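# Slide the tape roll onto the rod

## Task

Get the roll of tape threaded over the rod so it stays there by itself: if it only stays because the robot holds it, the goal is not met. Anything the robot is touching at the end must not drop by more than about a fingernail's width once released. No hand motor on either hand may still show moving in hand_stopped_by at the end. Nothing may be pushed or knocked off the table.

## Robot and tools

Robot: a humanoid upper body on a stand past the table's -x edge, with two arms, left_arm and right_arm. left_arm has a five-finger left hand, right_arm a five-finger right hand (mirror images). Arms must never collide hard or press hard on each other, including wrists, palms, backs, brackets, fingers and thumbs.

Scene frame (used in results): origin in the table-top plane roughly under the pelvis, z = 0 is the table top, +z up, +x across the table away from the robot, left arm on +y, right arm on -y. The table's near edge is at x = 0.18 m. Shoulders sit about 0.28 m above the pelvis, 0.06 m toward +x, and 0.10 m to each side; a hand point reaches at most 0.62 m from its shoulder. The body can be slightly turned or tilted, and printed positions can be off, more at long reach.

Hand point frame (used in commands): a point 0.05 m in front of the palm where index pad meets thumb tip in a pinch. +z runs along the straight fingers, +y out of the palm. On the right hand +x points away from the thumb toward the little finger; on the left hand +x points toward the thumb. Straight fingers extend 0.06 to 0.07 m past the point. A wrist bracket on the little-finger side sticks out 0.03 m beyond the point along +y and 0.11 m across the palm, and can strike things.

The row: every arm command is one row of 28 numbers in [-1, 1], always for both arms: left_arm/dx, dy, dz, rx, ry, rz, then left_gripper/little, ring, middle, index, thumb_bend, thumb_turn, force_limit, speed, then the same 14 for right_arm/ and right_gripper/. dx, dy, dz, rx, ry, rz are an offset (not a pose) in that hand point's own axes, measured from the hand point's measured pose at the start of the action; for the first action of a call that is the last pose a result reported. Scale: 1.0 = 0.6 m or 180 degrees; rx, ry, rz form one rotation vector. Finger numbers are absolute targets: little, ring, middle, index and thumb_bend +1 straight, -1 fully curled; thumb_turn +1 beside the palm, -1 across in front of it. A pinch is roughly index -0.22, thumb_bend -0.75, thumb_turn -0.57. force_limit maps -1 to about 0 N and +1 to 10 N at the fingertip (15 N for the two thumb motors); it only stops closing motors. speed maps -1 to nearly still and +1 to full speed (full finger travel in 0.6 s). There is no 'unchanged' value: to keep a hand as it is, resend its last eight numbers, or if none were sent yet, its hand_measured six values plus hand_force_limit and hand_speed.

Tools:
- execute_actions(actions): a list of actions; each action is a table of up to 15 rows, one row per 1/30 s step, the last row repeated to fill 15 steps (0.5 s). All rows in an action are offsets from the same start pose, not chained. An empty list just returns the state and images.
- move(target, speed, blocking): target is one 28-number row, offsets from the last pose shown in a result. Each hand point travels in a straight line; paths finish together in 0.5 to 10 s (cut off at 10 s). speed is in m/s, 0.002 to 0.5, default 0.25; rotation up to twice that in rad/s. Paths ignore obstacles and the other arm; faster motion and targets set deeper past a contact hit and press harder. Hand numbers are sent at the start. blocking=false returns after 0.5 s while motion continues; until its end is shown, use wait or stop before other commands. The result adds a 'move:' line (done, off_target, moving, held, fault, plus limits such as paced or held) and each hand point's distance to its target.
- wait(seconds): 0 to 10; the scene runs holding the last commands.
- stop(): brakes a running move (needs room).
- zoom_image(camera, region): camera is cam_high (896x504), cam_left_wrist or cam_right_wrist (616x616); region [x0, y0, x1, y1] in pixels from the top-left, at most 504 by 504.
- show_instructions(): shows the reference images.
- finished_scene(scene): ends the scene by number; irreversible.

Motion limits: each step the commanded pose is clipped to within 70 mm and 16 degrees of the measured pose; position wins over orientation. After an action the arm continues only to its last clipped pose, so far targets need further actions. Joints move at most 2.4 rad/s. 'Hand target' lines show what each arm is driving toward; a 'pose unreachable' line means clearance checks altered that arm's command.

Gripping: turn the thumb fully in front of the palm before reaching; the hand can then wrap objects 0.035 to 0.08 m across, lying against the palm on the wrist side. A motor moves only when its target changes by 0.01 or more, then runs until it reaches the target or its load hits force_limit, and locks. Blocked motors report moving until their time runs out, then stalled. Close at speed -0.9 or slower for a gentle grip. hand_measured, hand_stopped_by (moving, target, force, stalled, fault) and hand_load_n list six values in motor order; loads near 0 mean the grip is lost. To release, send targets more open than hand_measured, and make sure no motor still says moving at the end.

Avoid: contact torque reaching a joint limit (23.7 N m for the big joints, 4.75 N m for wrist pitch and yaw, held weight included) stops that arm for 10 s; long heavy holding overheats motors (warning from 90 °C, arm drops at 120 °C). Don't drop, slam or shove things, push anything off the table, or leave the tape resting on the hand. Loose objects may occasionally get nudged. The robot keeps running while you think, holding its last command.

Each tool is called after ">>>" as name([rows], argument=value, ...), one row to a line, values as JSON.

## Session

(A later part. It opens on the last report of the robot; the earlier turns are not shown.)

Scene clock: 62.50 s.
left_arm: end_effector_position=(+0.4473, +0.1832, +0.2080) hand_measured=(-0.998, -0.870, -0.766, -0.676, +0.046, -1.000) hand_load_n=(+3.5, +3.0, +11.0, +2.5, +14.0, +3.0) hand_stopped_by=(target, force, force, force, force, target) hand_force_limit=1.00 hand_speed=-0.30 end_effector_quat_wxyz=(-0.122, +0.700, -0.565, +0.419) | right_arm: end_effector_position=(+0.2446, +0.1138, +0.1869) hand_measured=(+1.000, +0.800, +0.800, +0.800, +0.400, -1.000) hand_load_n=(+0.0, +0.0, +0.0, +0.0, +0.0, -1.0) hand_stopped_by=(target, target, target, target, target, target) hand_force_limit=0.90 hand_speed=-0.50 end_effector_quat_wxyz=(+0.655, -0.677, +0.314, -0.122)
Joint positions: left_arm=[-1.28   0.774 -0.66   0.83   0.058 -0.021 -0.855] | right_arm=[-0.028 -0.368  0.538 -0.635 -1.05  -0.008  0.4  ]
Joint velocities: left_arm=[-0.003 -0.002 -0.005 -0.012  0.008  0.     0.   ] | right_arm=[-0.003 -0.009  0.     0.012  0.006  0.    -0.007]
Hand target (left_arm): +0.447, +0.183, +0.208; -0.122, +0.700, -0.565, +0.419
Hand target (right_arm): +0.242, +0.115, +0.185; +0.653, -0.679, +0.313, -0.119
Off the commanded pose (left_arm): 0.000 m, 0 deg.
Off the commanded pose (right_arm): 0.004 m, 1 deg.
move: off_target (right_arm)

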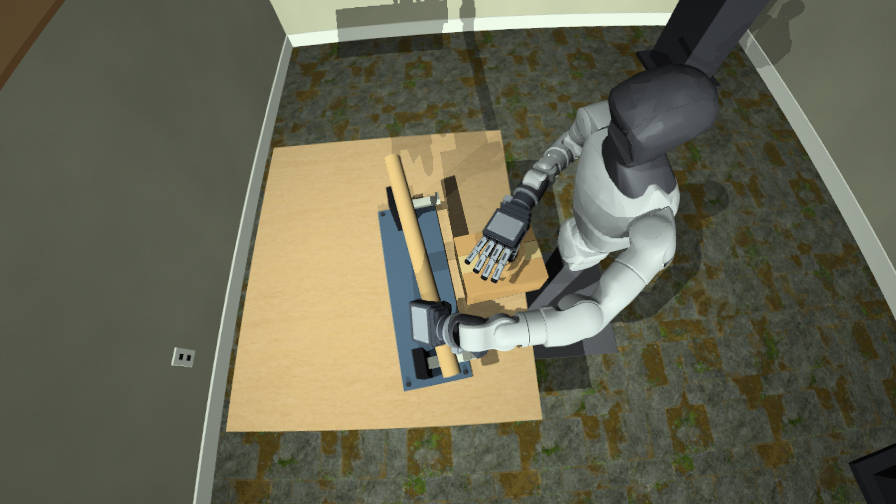

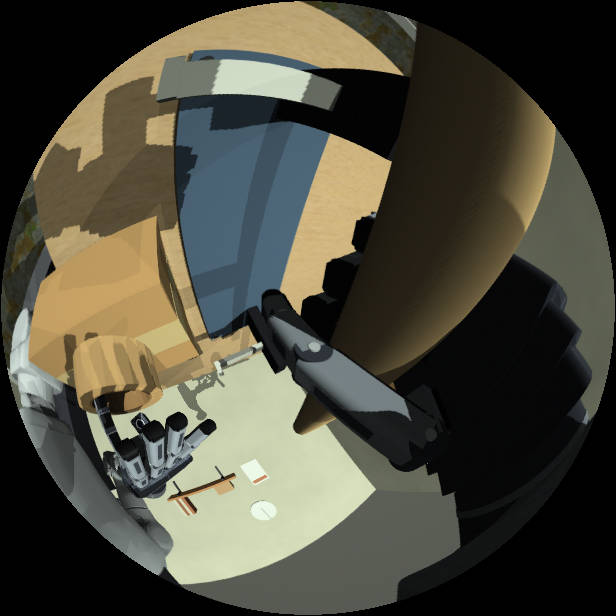

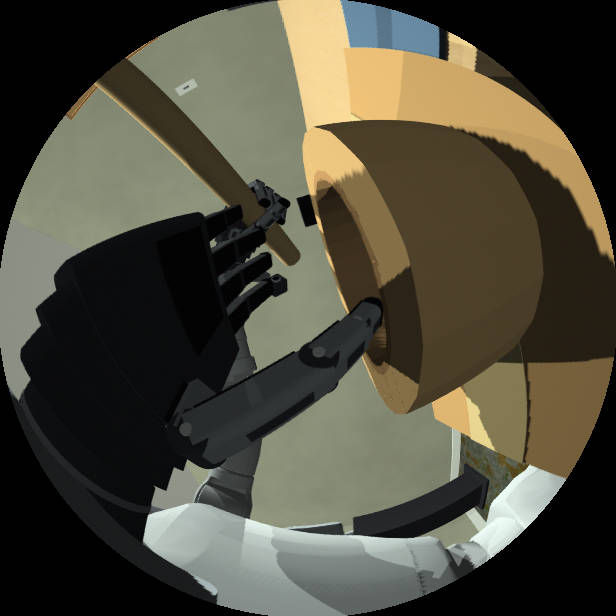

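>>> move(target=[0,0,0,0,0,0,-1,-1,-1,-1,-0.65,-1,1,-0.3,0.02,-0.01,0.04,0,0,0,1,0.8,0.8,0.8,0.4,-1,0.9,-0.5], speed=0.03)

>>> move(target=[0,0,0,0,0,0,-1,-1,-1,-1,-0.65,-1,1,-0.3,-0.01,0.04,0.012,0,0,0,1,0.8,0.8,0.8,0.4,-1,0.9,-0.5], speed=0.03)

Scene clock: 68.10 s.
left_arm: end_effector_position=(+0.4473, +0.1832, +0.2080) hand_measured=(-0.998, -0.870, -0.766, -0.676, +0.046, -1.000) hand_load_n=(+3.5, +3.0, +11.0, +2.5, +14.0, +3.0) hand_stopped_by=(target, force, force, force, force, target) hand_force_limit=1.00 hand_speed=-0.30 end_effector_quat_wxyz=(-0.122, +0.700, -0.565, +0.419) | right_arm: end_effector_position=(+0.2671, +0.1259, +0.1862) hand_measured=(+1.000, +0.800, +0.800, +0.800, +0.400, -1.000) hand_load_n=(+0.0, +0.0, +0.0, +0.0, +0.5, +0.0) hand_stopped_by=(target, target, target, target, target, target) hand_force_limit=0.90 hand_speed=-0.50 end_effector_quat_wxyz=(+0.654, -0.679, +0.311, -0.120)
Joint positions: left_arm=[-1.28   0.774 -0.66   0.83   0.058 -0.021 -0.855] | right_arm=[-0.161 -0.325  0.525 -0.517 -1.014 -0.006  0.421]
Joint velocities: left_arm=[-0.009  0.002 -0.018  0.006  0.005  0.     0.   ] | right_arm=[-0.006 -0.009  0.002 -0.006  0.011  0.     0.   ]
Hand target (left_arm): +0.447, +0.183, +0.208; -0.122, +0.700, -0.565, +0.419
Hand target (right_arm): +0.268, +0.126, +0.187; +0.655, -0.677, +0.313, -0.119
Off the commanded pose (left_arm): 0.000 m, 0 deg.
Off the commanded pose (right_arm): 0.002 m, 0 deg.
move: done

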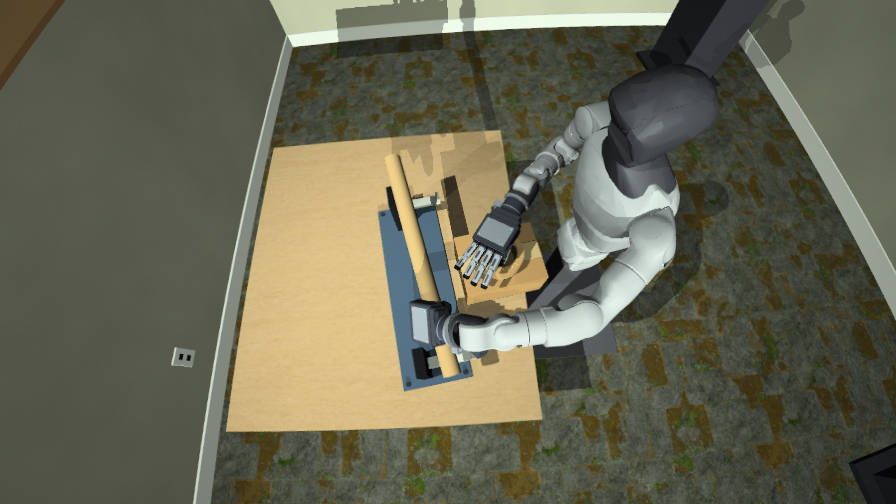

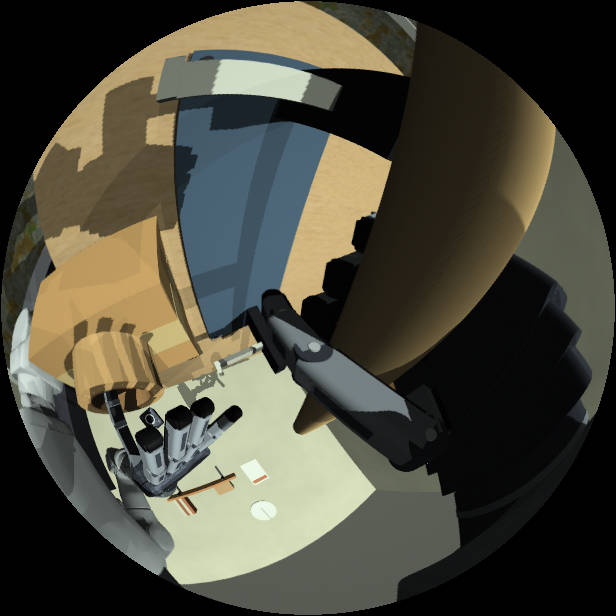

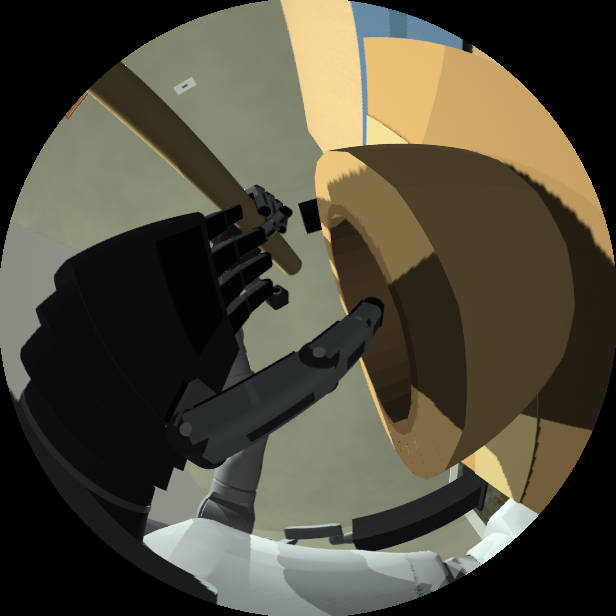

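Scene clock: 69.23 s.
left_arm: end_effector_position=(+0.4473, +0.1832, +0.2080) hand_measured=(-0.998, -0.870, -0.766, -0.676, +0.046, -1.000) hand_load_n=(+3.5, +3.0, +11.0, +2.5, +14.0, +3.0) hand_stopped_by=(target, force, force, force, force, target) hand_force_limit=1.00 hand_speed=-0.30 end_effector_quat_wxyz=(-0.122, +0.700, -0.565, +0.419) | right_arm: end_effector_position=(+0.2635, +0.1354, +0.1656) hand_measured=(+1.000, +0.800, +0.800, +0.800, +0.400, -1.000) hand_load_n=(+0.0, +0.0, +0.0, +0.0, +0.0, -0.5) hand_stopped_by=(target, target, target, target, target, target) hand_force_limit=0.90 hand_speed=-0.50 end_effector_quat_wxyz=(+0.655, -0.676, +0.314, -0.122)
Joint positions: left_arm=[-1.28   0.774 -0.66   0.83   0.058 -0.021 -0.855] | right_arm=[-0.148 -0.303  0.593 -0.418 -1.068 -0.006  0.306]
Joint velocities: left_arm=[0.002 0.008 0.012 0.    0.003 0.    0.   ] | right_arm=[-0.009  0.003  0.002 -0.002 -0.002  0.    -0.004]
Hand target (left_arm): +0.447, +0.183, +0.208; -0.122, +0.700, -0.565, +0.419
Hand target (right_arm): +0.261, +0.137, +0.164; +0.654, -0.678, +0.313, -0.120
Off the commanded pose (left_arm): 0.000 m, 0 deg.
Off the commanded pose (right_arm): 0.004 m, 1 deg.
move: off_target (right_arm)

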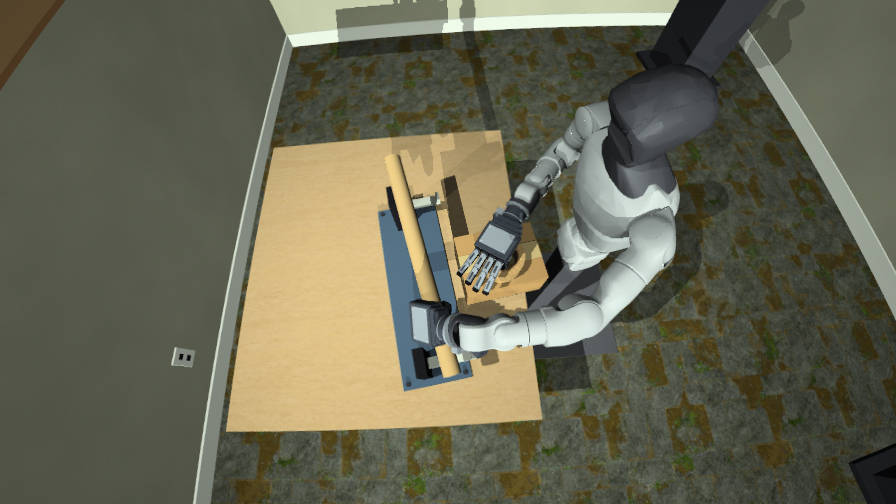

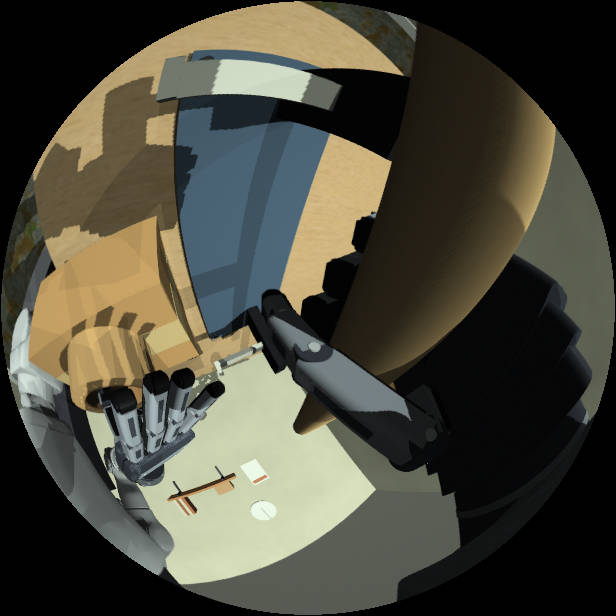

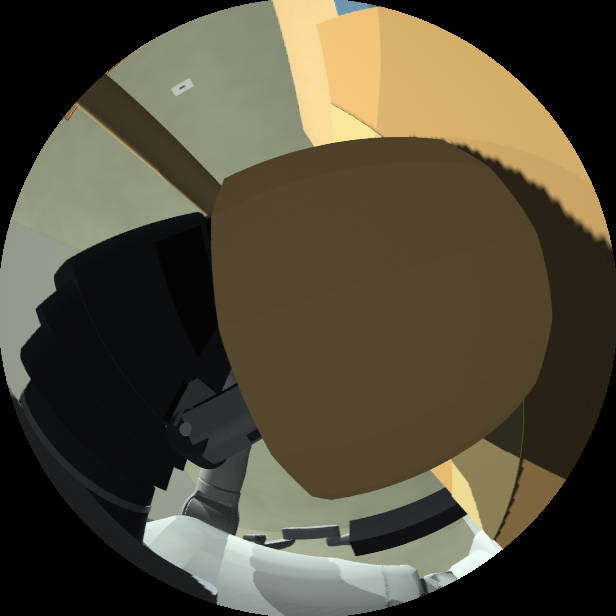

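>>> move(target=[0,0,0,0,0,0,-1,-1,-1,-1,-0.65,-1,1,-0.3,0,0,0,0,0,0,1,-0.7,-0.7,-0.7,0.05,-1,0.9,-0.5])

>>> move(target=[0,0,0,0,0,0,-1,-1,-1,-1,-0.65,-1,1,-0.3,0.22,-0.12,-0.22,0,0,0,1,-0.7,-0.7,-0.7,0.05,-1,0.9,-0.5], speed=0.1)

Scene clock: 76.20 s.
left_arm: end_effector_position=(+0.4473, +0.1832, +0.2080) hand_measured=(-0.998, -0.870, -0.766, -0.676, +0.046, -1.000) hand_load_n=(+3.5, +3.0, +11.0, +2.5, +14.0, +3.0) hand_stopped_by=(target, force, force, force, force, target) hand_force_limit=1.00 hand_speed=-0.30 end_effector_quat_wxyz=(-0.122, +0.700, -0.565, +0.419) | right_arm: end_effector_position=(+0.2652, +0.1351, +0.1673) hand_measured=(+1.000, -0.276, -0.084, -0.154, +0.056, -1.000) hand_load_n=(+0.0, +6.5, +0.0, +7.0, +9.5, +9.5) hand_stopped_by=(target, force, force, force, target, target) hand_force_limit=0.90 hand_speed=-0.50 end_effector_quat_wxyz=(+0.656, -0.674, +0.314, -0.124)
Joint positions: left_arm=[-1.28   0.774 -0.66   0.83   0.058 -0.021 -0.855] | right_arm=[-0.15  -0.302  0.589 -0.421 -1.067 -0.005  0.305]
Joint velocities: left_arm=[ 0.02   0.    -0.009 -0.002  0.     0.     0.   ] | right_arm=[-0.005 -0.002  0.005 -0.003  0.     0.     0.   ]
Hand target (left_arm): +0.447, +0.183, +0.208; -0.122, +0.700, -0.565, +0.419
Hand target (right_arm): +0.264, +0.135, +0.166; +0.655, -0.676, +0.314, -0.122
Off the commanded pose (left_arm): 0.000 m, 0 deg.
Off the commanded pose (right_arm): 0.002 m, 0 deg.
move: done

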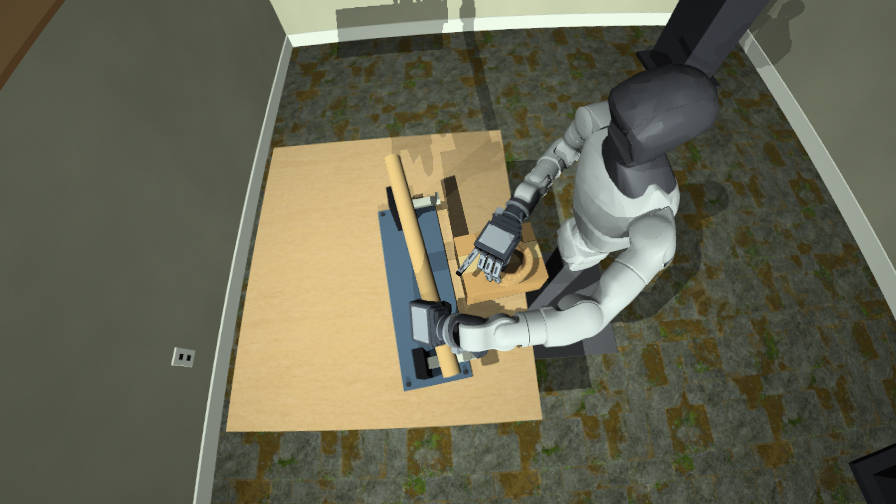

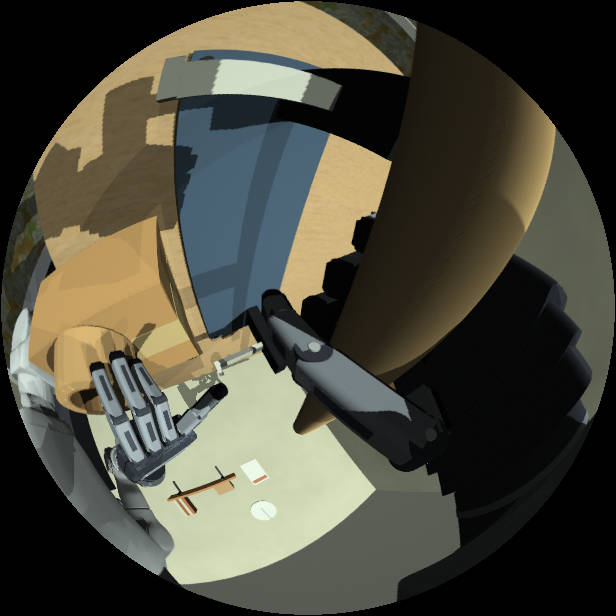

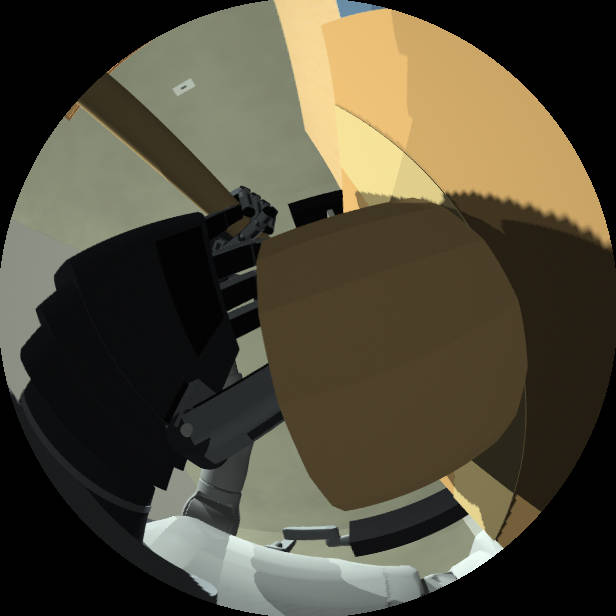

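Scene clock: 78.53 s.
left_arm: end_effector_position=(+0.4473, +0.1832, +0.2080) hand_measured=(-0.998, -0.870, -0.766, -0.676, +0.046, -1.000) hand_load_n=(+3.5, +3.0, +11.0, +2.5, +14.0, +3.0) hand_stopped_by=(target, force, force, force, force, target) hand_force_limit=1.00 hand_speed=-0.30 end_effector_quat_wxyz=(-0.122, +0.700, -0.565, +0.419) | right_arm: end_effector_position=(+0.3031, -0.0521, +0.2219) hand_measured=(+1.000, -0.278, -0.084, -0.154, +0.050, -1.000) hand_load_n=(+0.0, +0.0, +0.0, +0.0, +0.0, +0.0) hand_stopped_by=(target, force, force, force, target, target) hand_force_limit=0.90 hand_speed=-0.50 end_effector_quat_wxyz=(+0.658, -0.676, +0.305, -0.129)
Joint positions: left_arm=[-1.28   0.774 -0.66   0.83   0.058 -0.021 -0.855] | right_arm=[ 0.077 -1.028 -0.095 -0.176 -0.294 -0.698  0.173]
Joint velocities: left_arm=[-0.006  0.006 -0.003  0.002  0.     0.     0.   ] | right_arm=[ 0.     0.002  0.008 -0.006  0.008 -0.007  0.   ]
Hand target (left_arm): +0.447, +0.183, +0.208; -0.122, +0.700, -0.565, +0.419
Hand target (right_arm): +0.303, -0.052, +0.223; +0.660, -0.674, +0.306, -0.128
Off the commanded pose (left_arm): 0.000 m, 0 deg.
Off the commanded pose (right_arm): 0.007 m, 1 deg.
move: off_target (right_arm)

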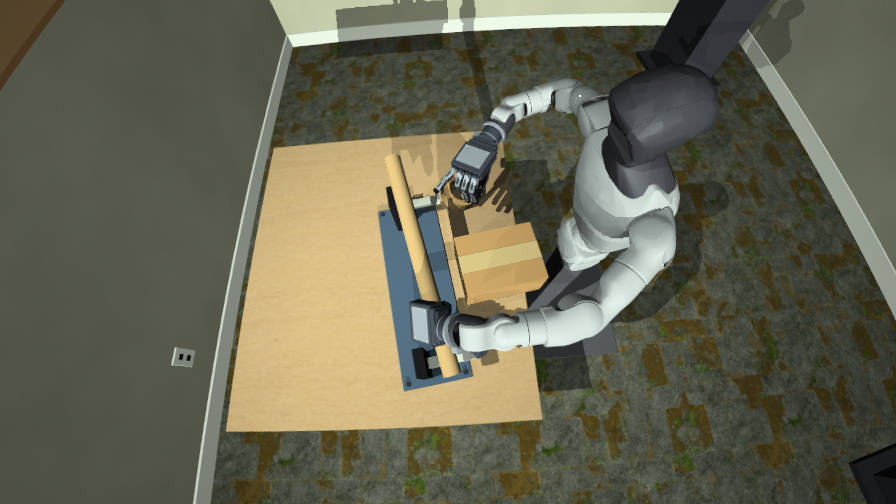

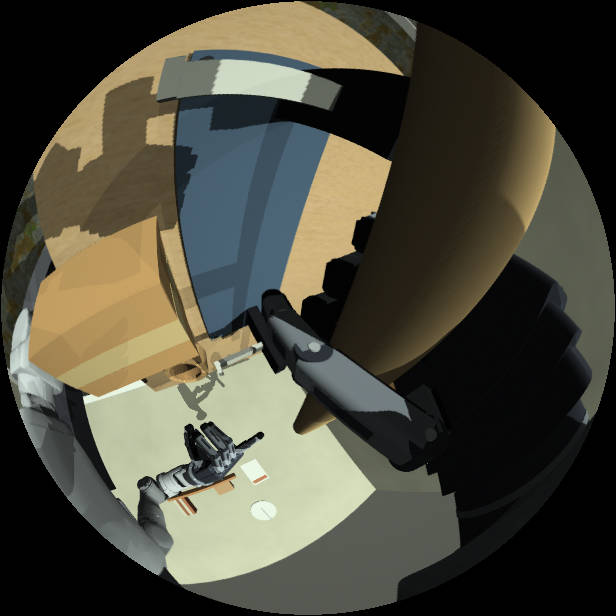

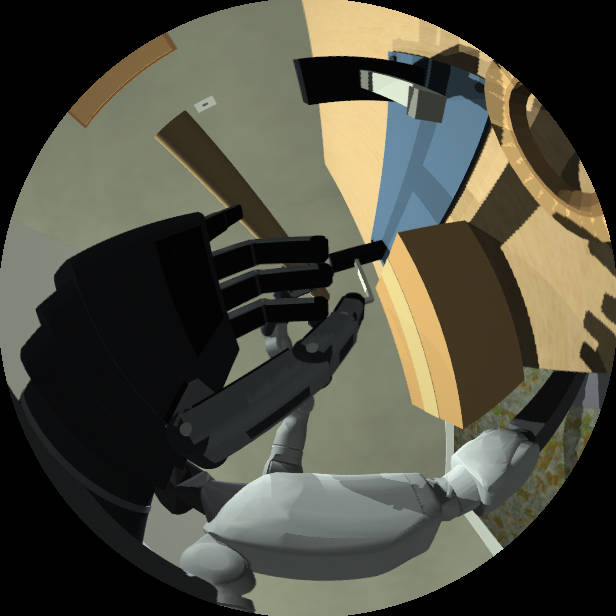

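>>> move(target=[0,0,0,0,0,0,-1,-1,-1,-1,-0.65,-1,1,-0.3,0.06,-0.1,-0.2,0,0,0,1,0.8,0.8,0.8,0.4,-1,0.9,-0.5], speed=0.15)

>>> zoom_image(camera="cam_high", region=[380,110,560,290])

Scene clock: 84.30 s.
left_arm: end_effector_position=(+0.4473, +0.1832, +0.2080) hand_measured=(-0.998, -0.870, -0.766, -0.676, +0.046, -1.000) hand_load_n=(+3.5, +3.0, +11.0, +2.5, +14.0, +3.0) hand_stopped_by=(target, force, force, force, force, target) hand_force_limit=1.00 hand_speed=-0.30 end_effector_quat_wxyz=(-0.122, +0.700, -0.565, +0.419) | right_arm: end_effector_position=(+0.2730, -0.1734, +0.2833) hand_measured=(+1.000, +0.800, +0.800, +0.800, +0.400, -1.000) hand_load_n=(+0.0, +0.0, +0.0, +0.0, +0.0, +0.0) hand_stopped_by=(target, target, target, target, target, target) hand_force_limit=0.90 hand_speed=-0.50 end_effector_quat_wxyz=(+0.656, -0.678, +0.301, -0.136)
Joint positions: left_arm=[-1.28   0.774 -0.66   0.83   0.058 -0.021 -0.855] | right_arm=[ 0.386 -1.382 -0.375  0.5    0.124 -1.464  0.198]
Joint velocities: left_arm=[ 0.003 -0.009  0.012  0.006  0.009  0.     0.   ] | right_arm=[ 0.    -0.005  0.     0.006 -0.009  0.     0.   ]
Hand target (left_arm): +0.447, +0.183, +0.208; -0.122, +0.700, -0.565, +0.419
Hand target (right_arm): +0.273, -0.173, +0.285; +0.658, -0.677, +0.300, -0.136
Off the commanded pose (left_arm): 0.000 m, 0 deg.
Off the commanded pose (right_arm): 0.004 m, 1 deg.
move: off_target (right_arm)

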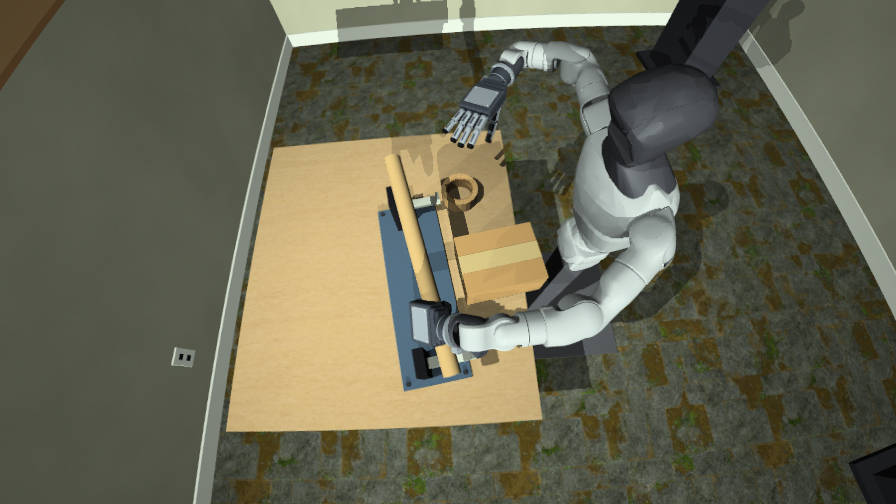

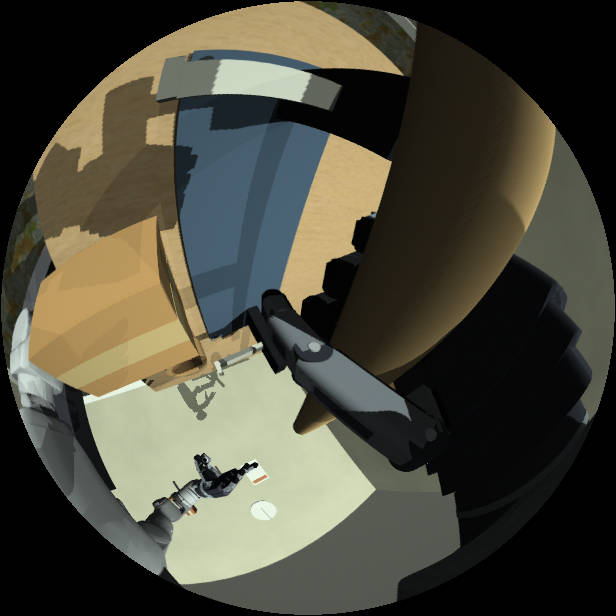

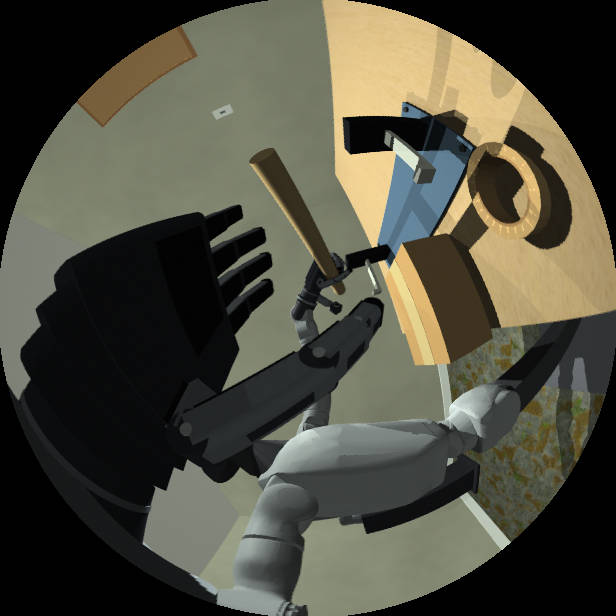

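Region (380, 110, 560, 290) of cam_high's 896x504 image, scaled by 2.800, with more detail than that image has.

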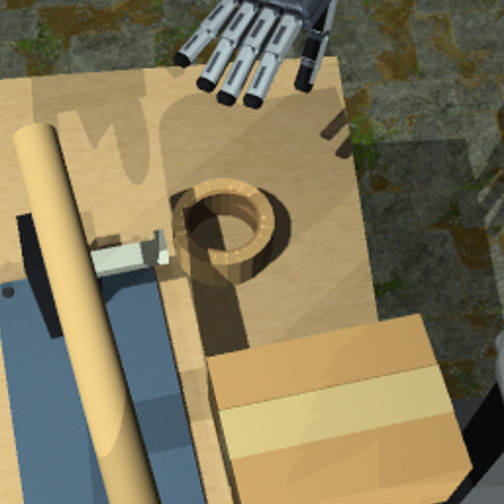

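>>> move(target=[0.03,-0.07,-0.03,0,0,0,-1,-1,-1,-1,-0.65,-1,1,-0.3,-0.14,0.26,0.22,-0.11,-0.1,0,0.8,0.8,0.8,0.8,0.4,-1,0.9,-0.5], speed=0.12)

>>> zoom_image(camera="cam_high", region=[380,110,560,290])

Scene clock: 98.80 s.
left_arm: end_effector_position=(+0.4651, +0.1822, +0.2529) hand_measured=(-0.998, -0.870, -0.766, -0.676, +0.046, -1.000) hand_load_n=(+3.5, +3.0, +11.0, +2.5, +14.0, +3.0) hand_stopped_by=(target, force, force, force, force, target) hand_force_limit=1.00 hand_speed=-0.30 end_effector_quat_wxyz=(-0.118, +0.700, -0.563, +0.424) | right_arm: end_effector_position=(+0.2494, -0.0080, +0.1383) hand_measured=(+0.800, +0.800, +0.800, +0.800, +0.400, -1.000) hand_load_n=(+0.0, +0.0, +0.0, +0.0, +0.0, +0.0) hand_stopped_by=(target, target, target, target, target, target) hand_force_limit=0.90 hand_speed=-0.50 end_effector_quat_wxyz=(-0.576, +0.788, -0.217, -0.036)
Joint positions: left_arm=[-1.555  0.666 -0.694  1.25   0.07  -0.185 -0.949] | right_arm=[-0.305 -0.892  0.316  0.122 -0.415 -0.935  0.4  ]
Joint velocities: left_arm=[-0.025  0.002 -0.014  0.052  0.    -0.027  0.   ] | right_arm=[-0.008  0.     0.015  0.005  0.003  0.     0.   ]
Hand target (left_arm): +0.465, +0.182, +0.253; -0.118, +0.699, -0.566, +0.422
Hand target (right_arm): +0.249, -0.009, +0.137; -0.573, +0.790, -0.216, -0.035
Off the commanded pose (left_arm): 0.005 m, 1 deg.
Off the commanded pose (right_arm): 0.004 m, 2 deg.
move: off_target (left_arm, right_arm)

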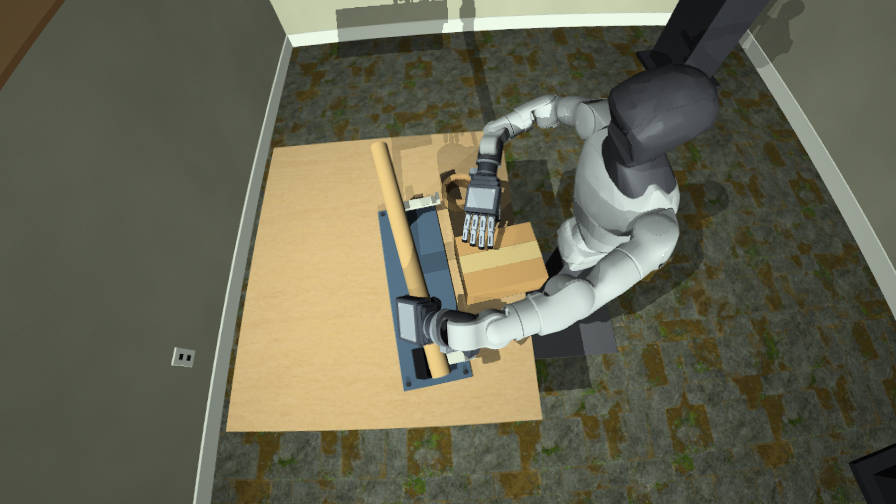

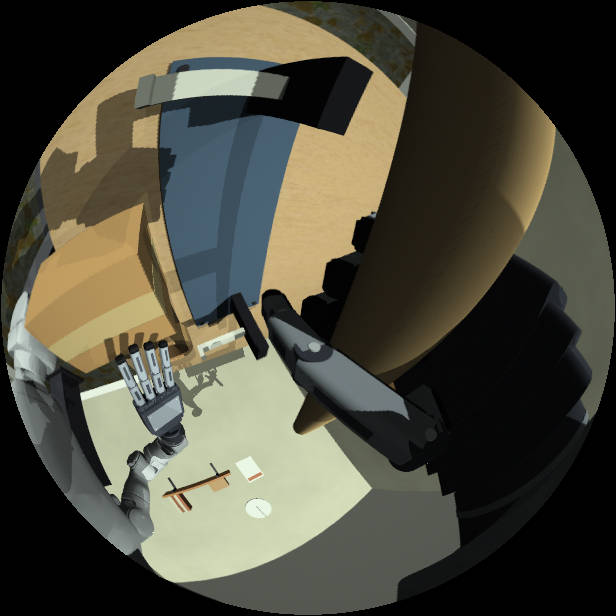

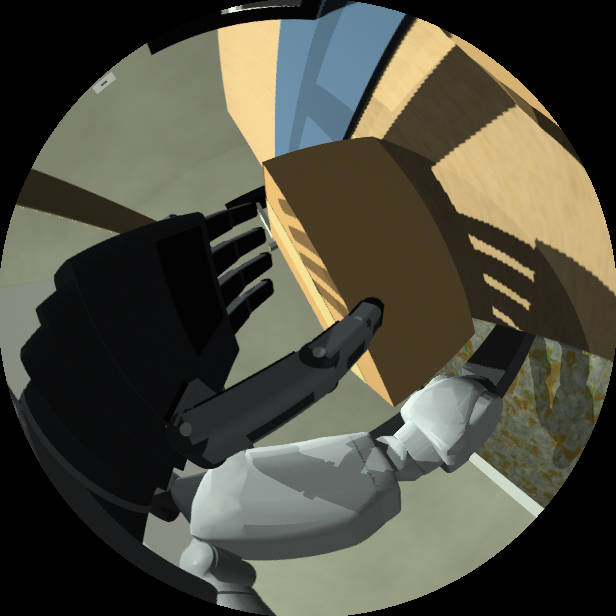

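Region (380, 110, 560, 290) of cam_high's 896x504 image, scaled by 2.800, with more detail than that image has.

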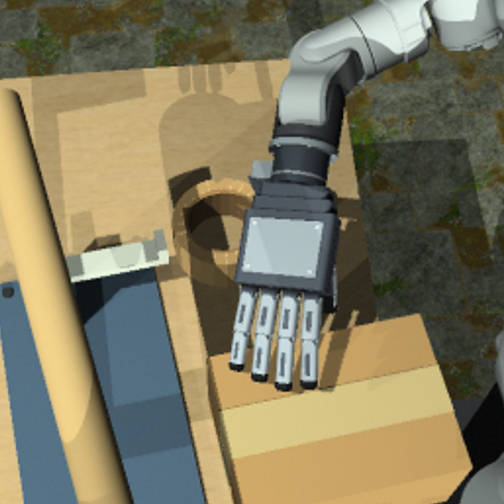

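>>> move(target=[0,0,0,0,0,0,-1,-1,-1,-1,-0.65,-1,1,-0.3,0.1,0,-0.07,-0.08,-0.08,0,-1,0.6,0.6,0.6,0.4,-1,0.9,-0.5], speed=0.08)

>>> zoom_image(camera="cam_high", region=[380,110,560,290])

Scene clock: 108.97 s.
left_arm: end_effector_position=(+0.4652, +0.1820, +0.2532) hand_measured=(-0.998, -0.870, -0.766, -0.676, +0.046, -1.000) hand_load_n=(+3.5, +3.0, +11.0, +2.5, +14.0, +3.0) hand_stopped_by=(target, force, force, force, force, target) hand_force_limit=1.00 hand_speed=-0.30 end_effector_quat_wxyz=(-0.118, +0.700, -0.563, +0.424) | right_arm: end_effector_position=(+0.2921, -0.0609, +0.1321) hand_measured=(-1.000, +0.600, +0.600, +0.600, +0.400, -1.000) hand_load_n=(+0.0, +0.0, +0.0, +0.0, +0.0, +0.0) hand_stopped_by=(target, target, target, target, target, target) hand_force_limit=0.90 hand_speed=-0.50 end_effector_quat_wxyz=(-0.471, +0.863, -0.155, -0.099)
Joint positions: left_arm=[-1.556  0.665 -0.694  1.252  0.07  -0.187 -0.949] | right_arm=[-1.056 -0.784  0.593  1.273 -0.681 -1.641  0.36 ]
Joint velocities: left_arm=[ 0.006 -0.014 -0.002 -0.003  0.     0.     0.   ] | right_arm=[-0.028 -0.032  0.135  0.011 -0.147  0.    -0.279]
Hand target (left_arm): +0.465, +0.182, +0.253; -0.118, +0.700, -0.563, +0.424
Hand target (right_arm): +0.292, -0.062, +0.132; -0.469, +0.864, -0.155, -0.099
Off the commanded pose (left_arm): 0.000 m, 0 deg.
Off the commanded pose (right_arm): 0.005 m, 8 deg.
joint sent to its limit (right arm) — the command would take joint 6 (wrist pitch) past its lower limit, so that joint was sent only as far as its limit.
move: off_target (right_arm)

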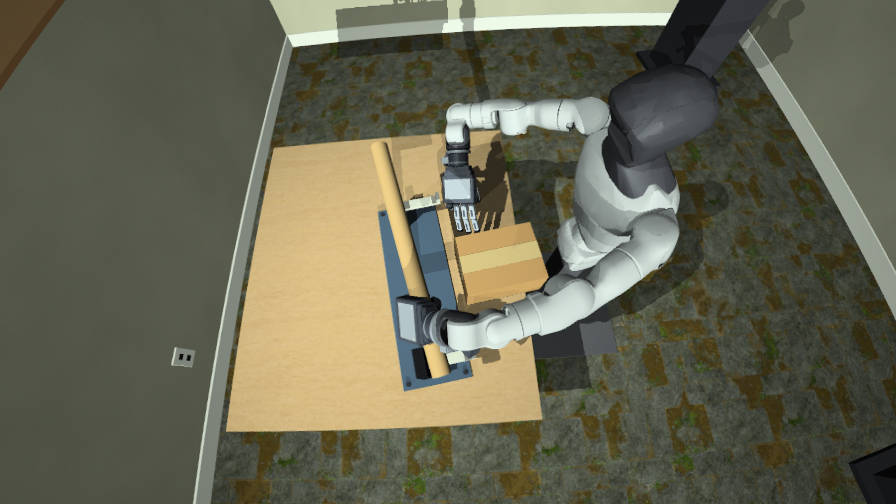

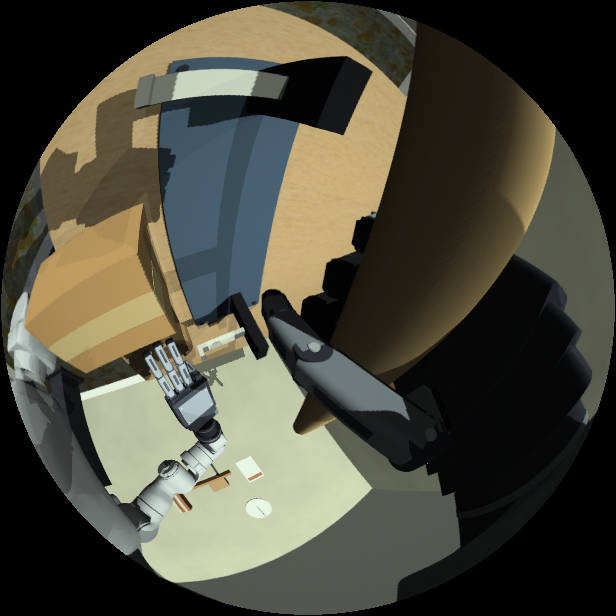

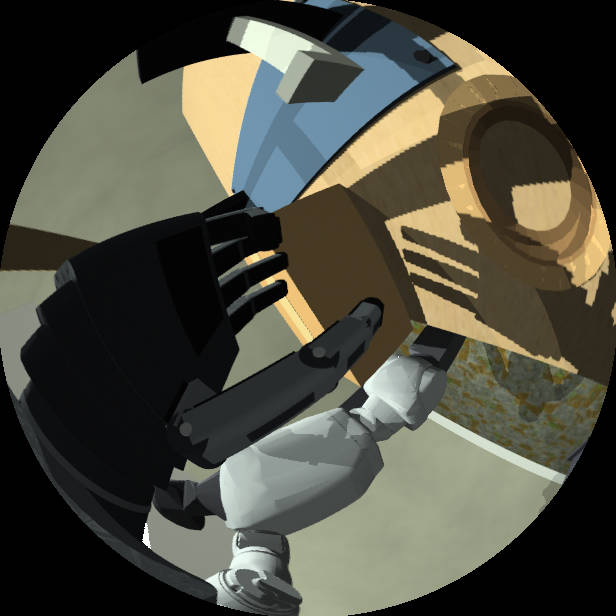

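Region (380, 110, 560, 290) of cam_high's 896x504 image, scaled by 2.800, with more detail than that image has.

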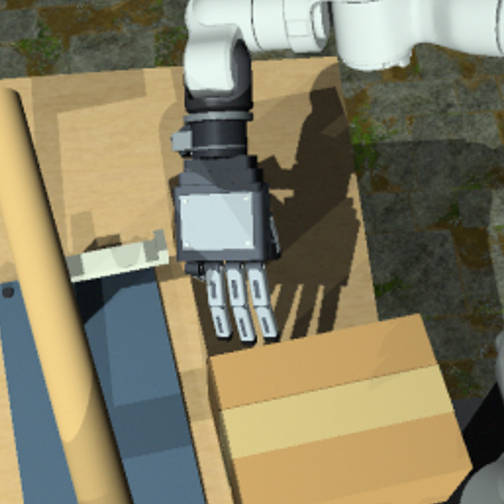

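>>> move(target=[0,0,0,0,0,0,-1,-1,-1,-1,-0.65,-1,1,-0.3,0.025,0.07,-0.01,0,0.1,0,-1,0.6,0.6,0.6,0.4,-1,0.9,-0.5], speed=0.05)

>>> zoom_image(camera="cam_high", region=[380,110,560,290])

Scene clock: 121.40 s.
left_arm: end_effector_position=(+0.4652, +0.1820, +0.2532) hand_measured=(-0.998, -0.870, -0.766, -0.676, +0.046, -1.000) hand_load_n=(+3.5, +3.0, +11.0, +2.5, +14.0, +3.0) hand_stopped_by=(target, force, force, force, force, target) hand_force_limit=1.00 hand_speed=-0.30 end_effector_quat_wxyz=(-0.118, +0.700, -0.563, +0.424) | right_arm: end_effector_position=(+0.2899, -0.0891, +0.0999) hand_measured=(-1.000, +0.600, +0.600, +0.600, +0.400, -1.000) hand_load_n=(+0.0, +0.0, +0.0, +0.0, +0.0, +0.0) hand_stopped_by=(target, target, target, target, target, target) hand_force_limit=0.90 hand_speed=-0.50 end_effector_quat_wxyz=(-0.442, +0.864, -0.237, +0.035)
Joint positions: left_arm=[-1.556  0.665 -0.694  1.252  0.07  -0.187 -0.949] | right_arm=[-0.443 -1.072  0.421  0.325 -0.523 -0.943  0.387]
Joint velocities: left_arm=[ 0.003 -0.002  0.008 -0.006 -0.011  0.     0.   ] | right_arm=[ 0.     0.     0.003 -0.011 -0.012  0.006 -0.007]
Hand target (left_arm): +0.465, +0.182, +0.253; -0.118, +0.700, -0.563, +0.424
Hand target (right_arm): +0.291, -0.090, +0.100; -0.441, +0.865, -0.237, +0.038
Off the commanded pose (left_arm): 0.000 m, 0 deg.
Off the commanded pose (right_arm): 0.003 m, 1 deg.
move: done

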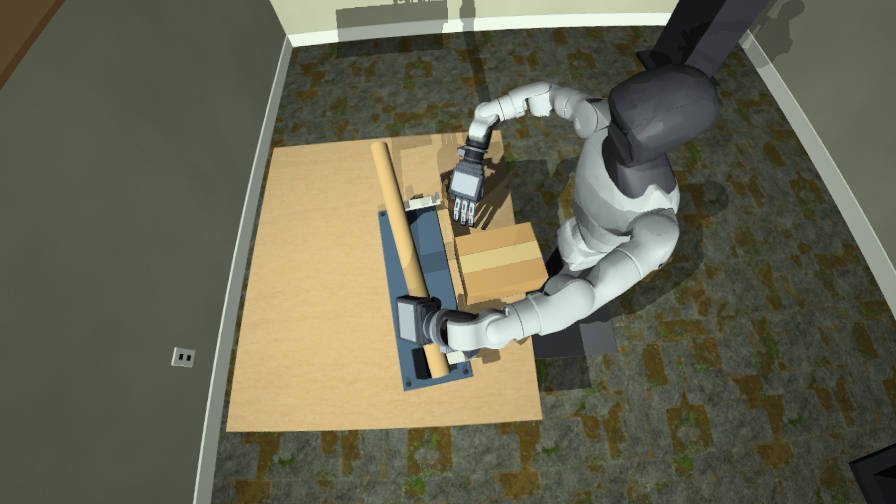

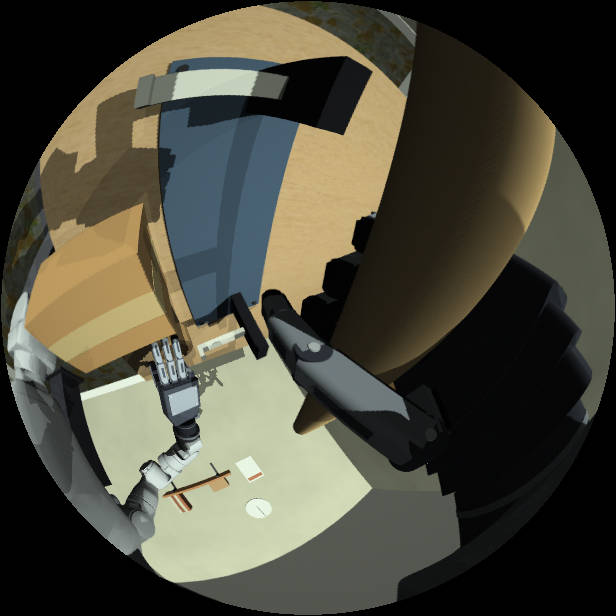

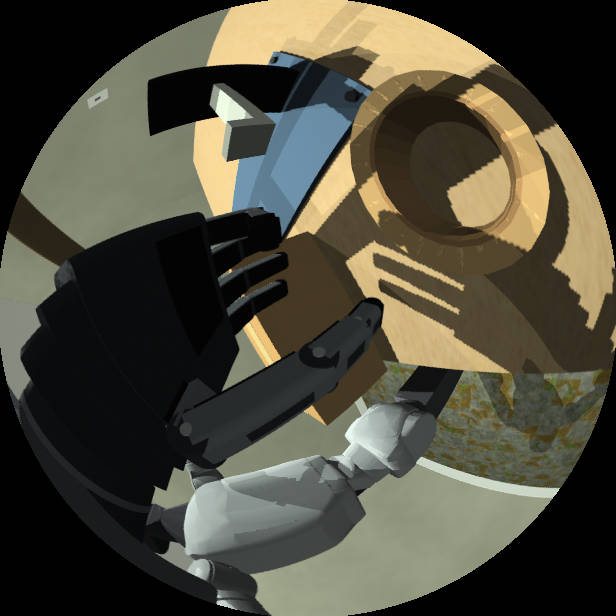

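Region (380, 110, 560, 290) of cam_high's 896x504 image, scaled by 2.800, with more detail than that image has.

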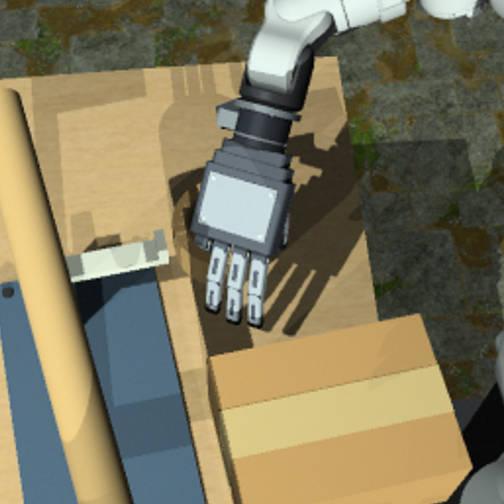

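>>> move(target=[0,0,0,0,0,0,-1,-1,-1,-1,-0.65,-1,1,-0.3,0.055,0.03,0.025,0,0,0,-1,0.6,0.6,0.6,0.4,-1,0.9,-0.5], speed=0.03)

Scene clock: 127.03 s.
left_arm: end_effector_position=(+0.4652, +0.1820, +0.2532) hand_measured=(-0.998, -0.870, -0.766, -0.676, +0.046, -1.000) hand_load_n=(+3.5, +3.0, +11.0, +2.5, +14.0, +3.0) hand_stopped_by=(target, force, force, force, force, target) hand_force_limit=1.00 hand_speed=-0.30 end_effector_quat_wxyz=(-0.118, +0.700, -0.563, +0.424) | right_arm: end_effector_position=(+0.3170, -0.1005, +0.0722) hand_measured=(-1.000, +0.600, +0.600, +0.600, +0.400, -1.000) hand_load_n=(+0.0, +0.0, +0.0, +0.0, +0.0, +0.0) hand_stopped_by=(target, target, target, target, target, target) hand_force_limit=0.90 hand_speed=-0.50 end_effector_quat_wxyz=(-0.443, +0.863, -0.240, +0.035)
Joint positions: left_arm=[-1.556  0.665 -0.694  1.252  0.07  -0.187 -0.949] | right_arm=[-0.699 -0.92   0.513  0.842 -0.862 -1.18   0.092]
Joint velocities: left_arm=[-0.002  0.003  0.012 -0.005  0.     0.     0.   ] | right_arm=[-0.025  0.012  0.034  0.052 -0.031 -0.027 -0.047]
Hand target (left_arm): +0.465, +0.182, +0.253; -0.118, +0.700, -0.563, +0.424
Hand target (right_arm): +0.316, -0.100, +0.071; -0.443, +0.864, -0.238, +0.032
Off the commanded pose (left_arm): 0.000 m, 0 deg.
Off the commanded pose (right_arm): 0.001 m, 0 deg.
move: done

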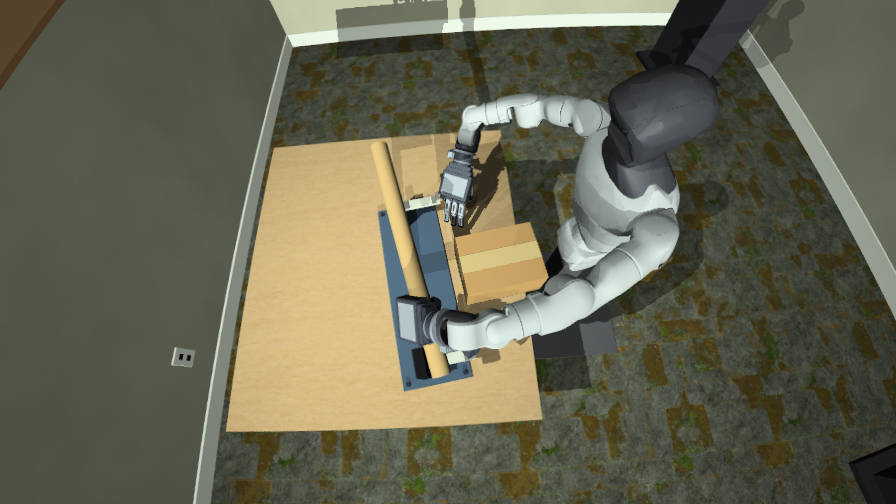

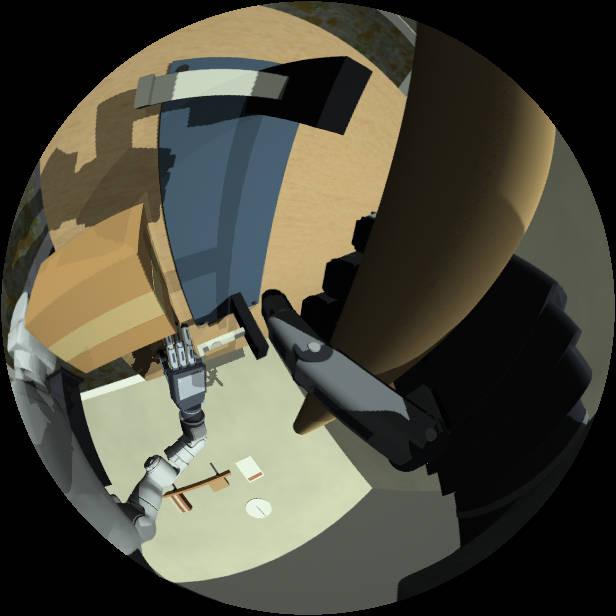

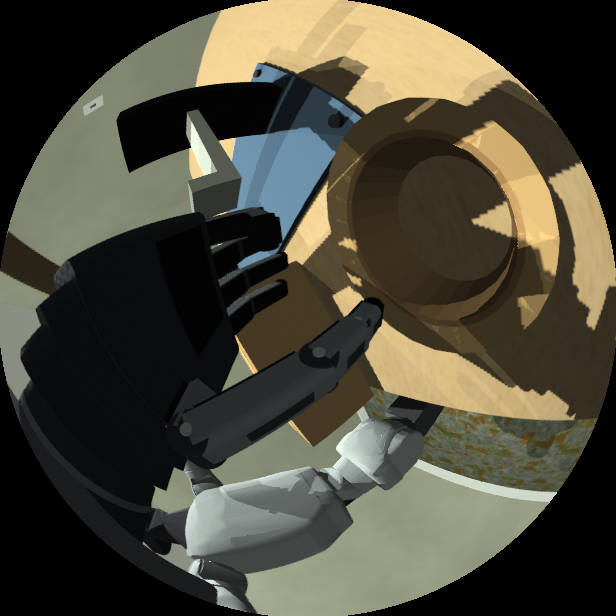

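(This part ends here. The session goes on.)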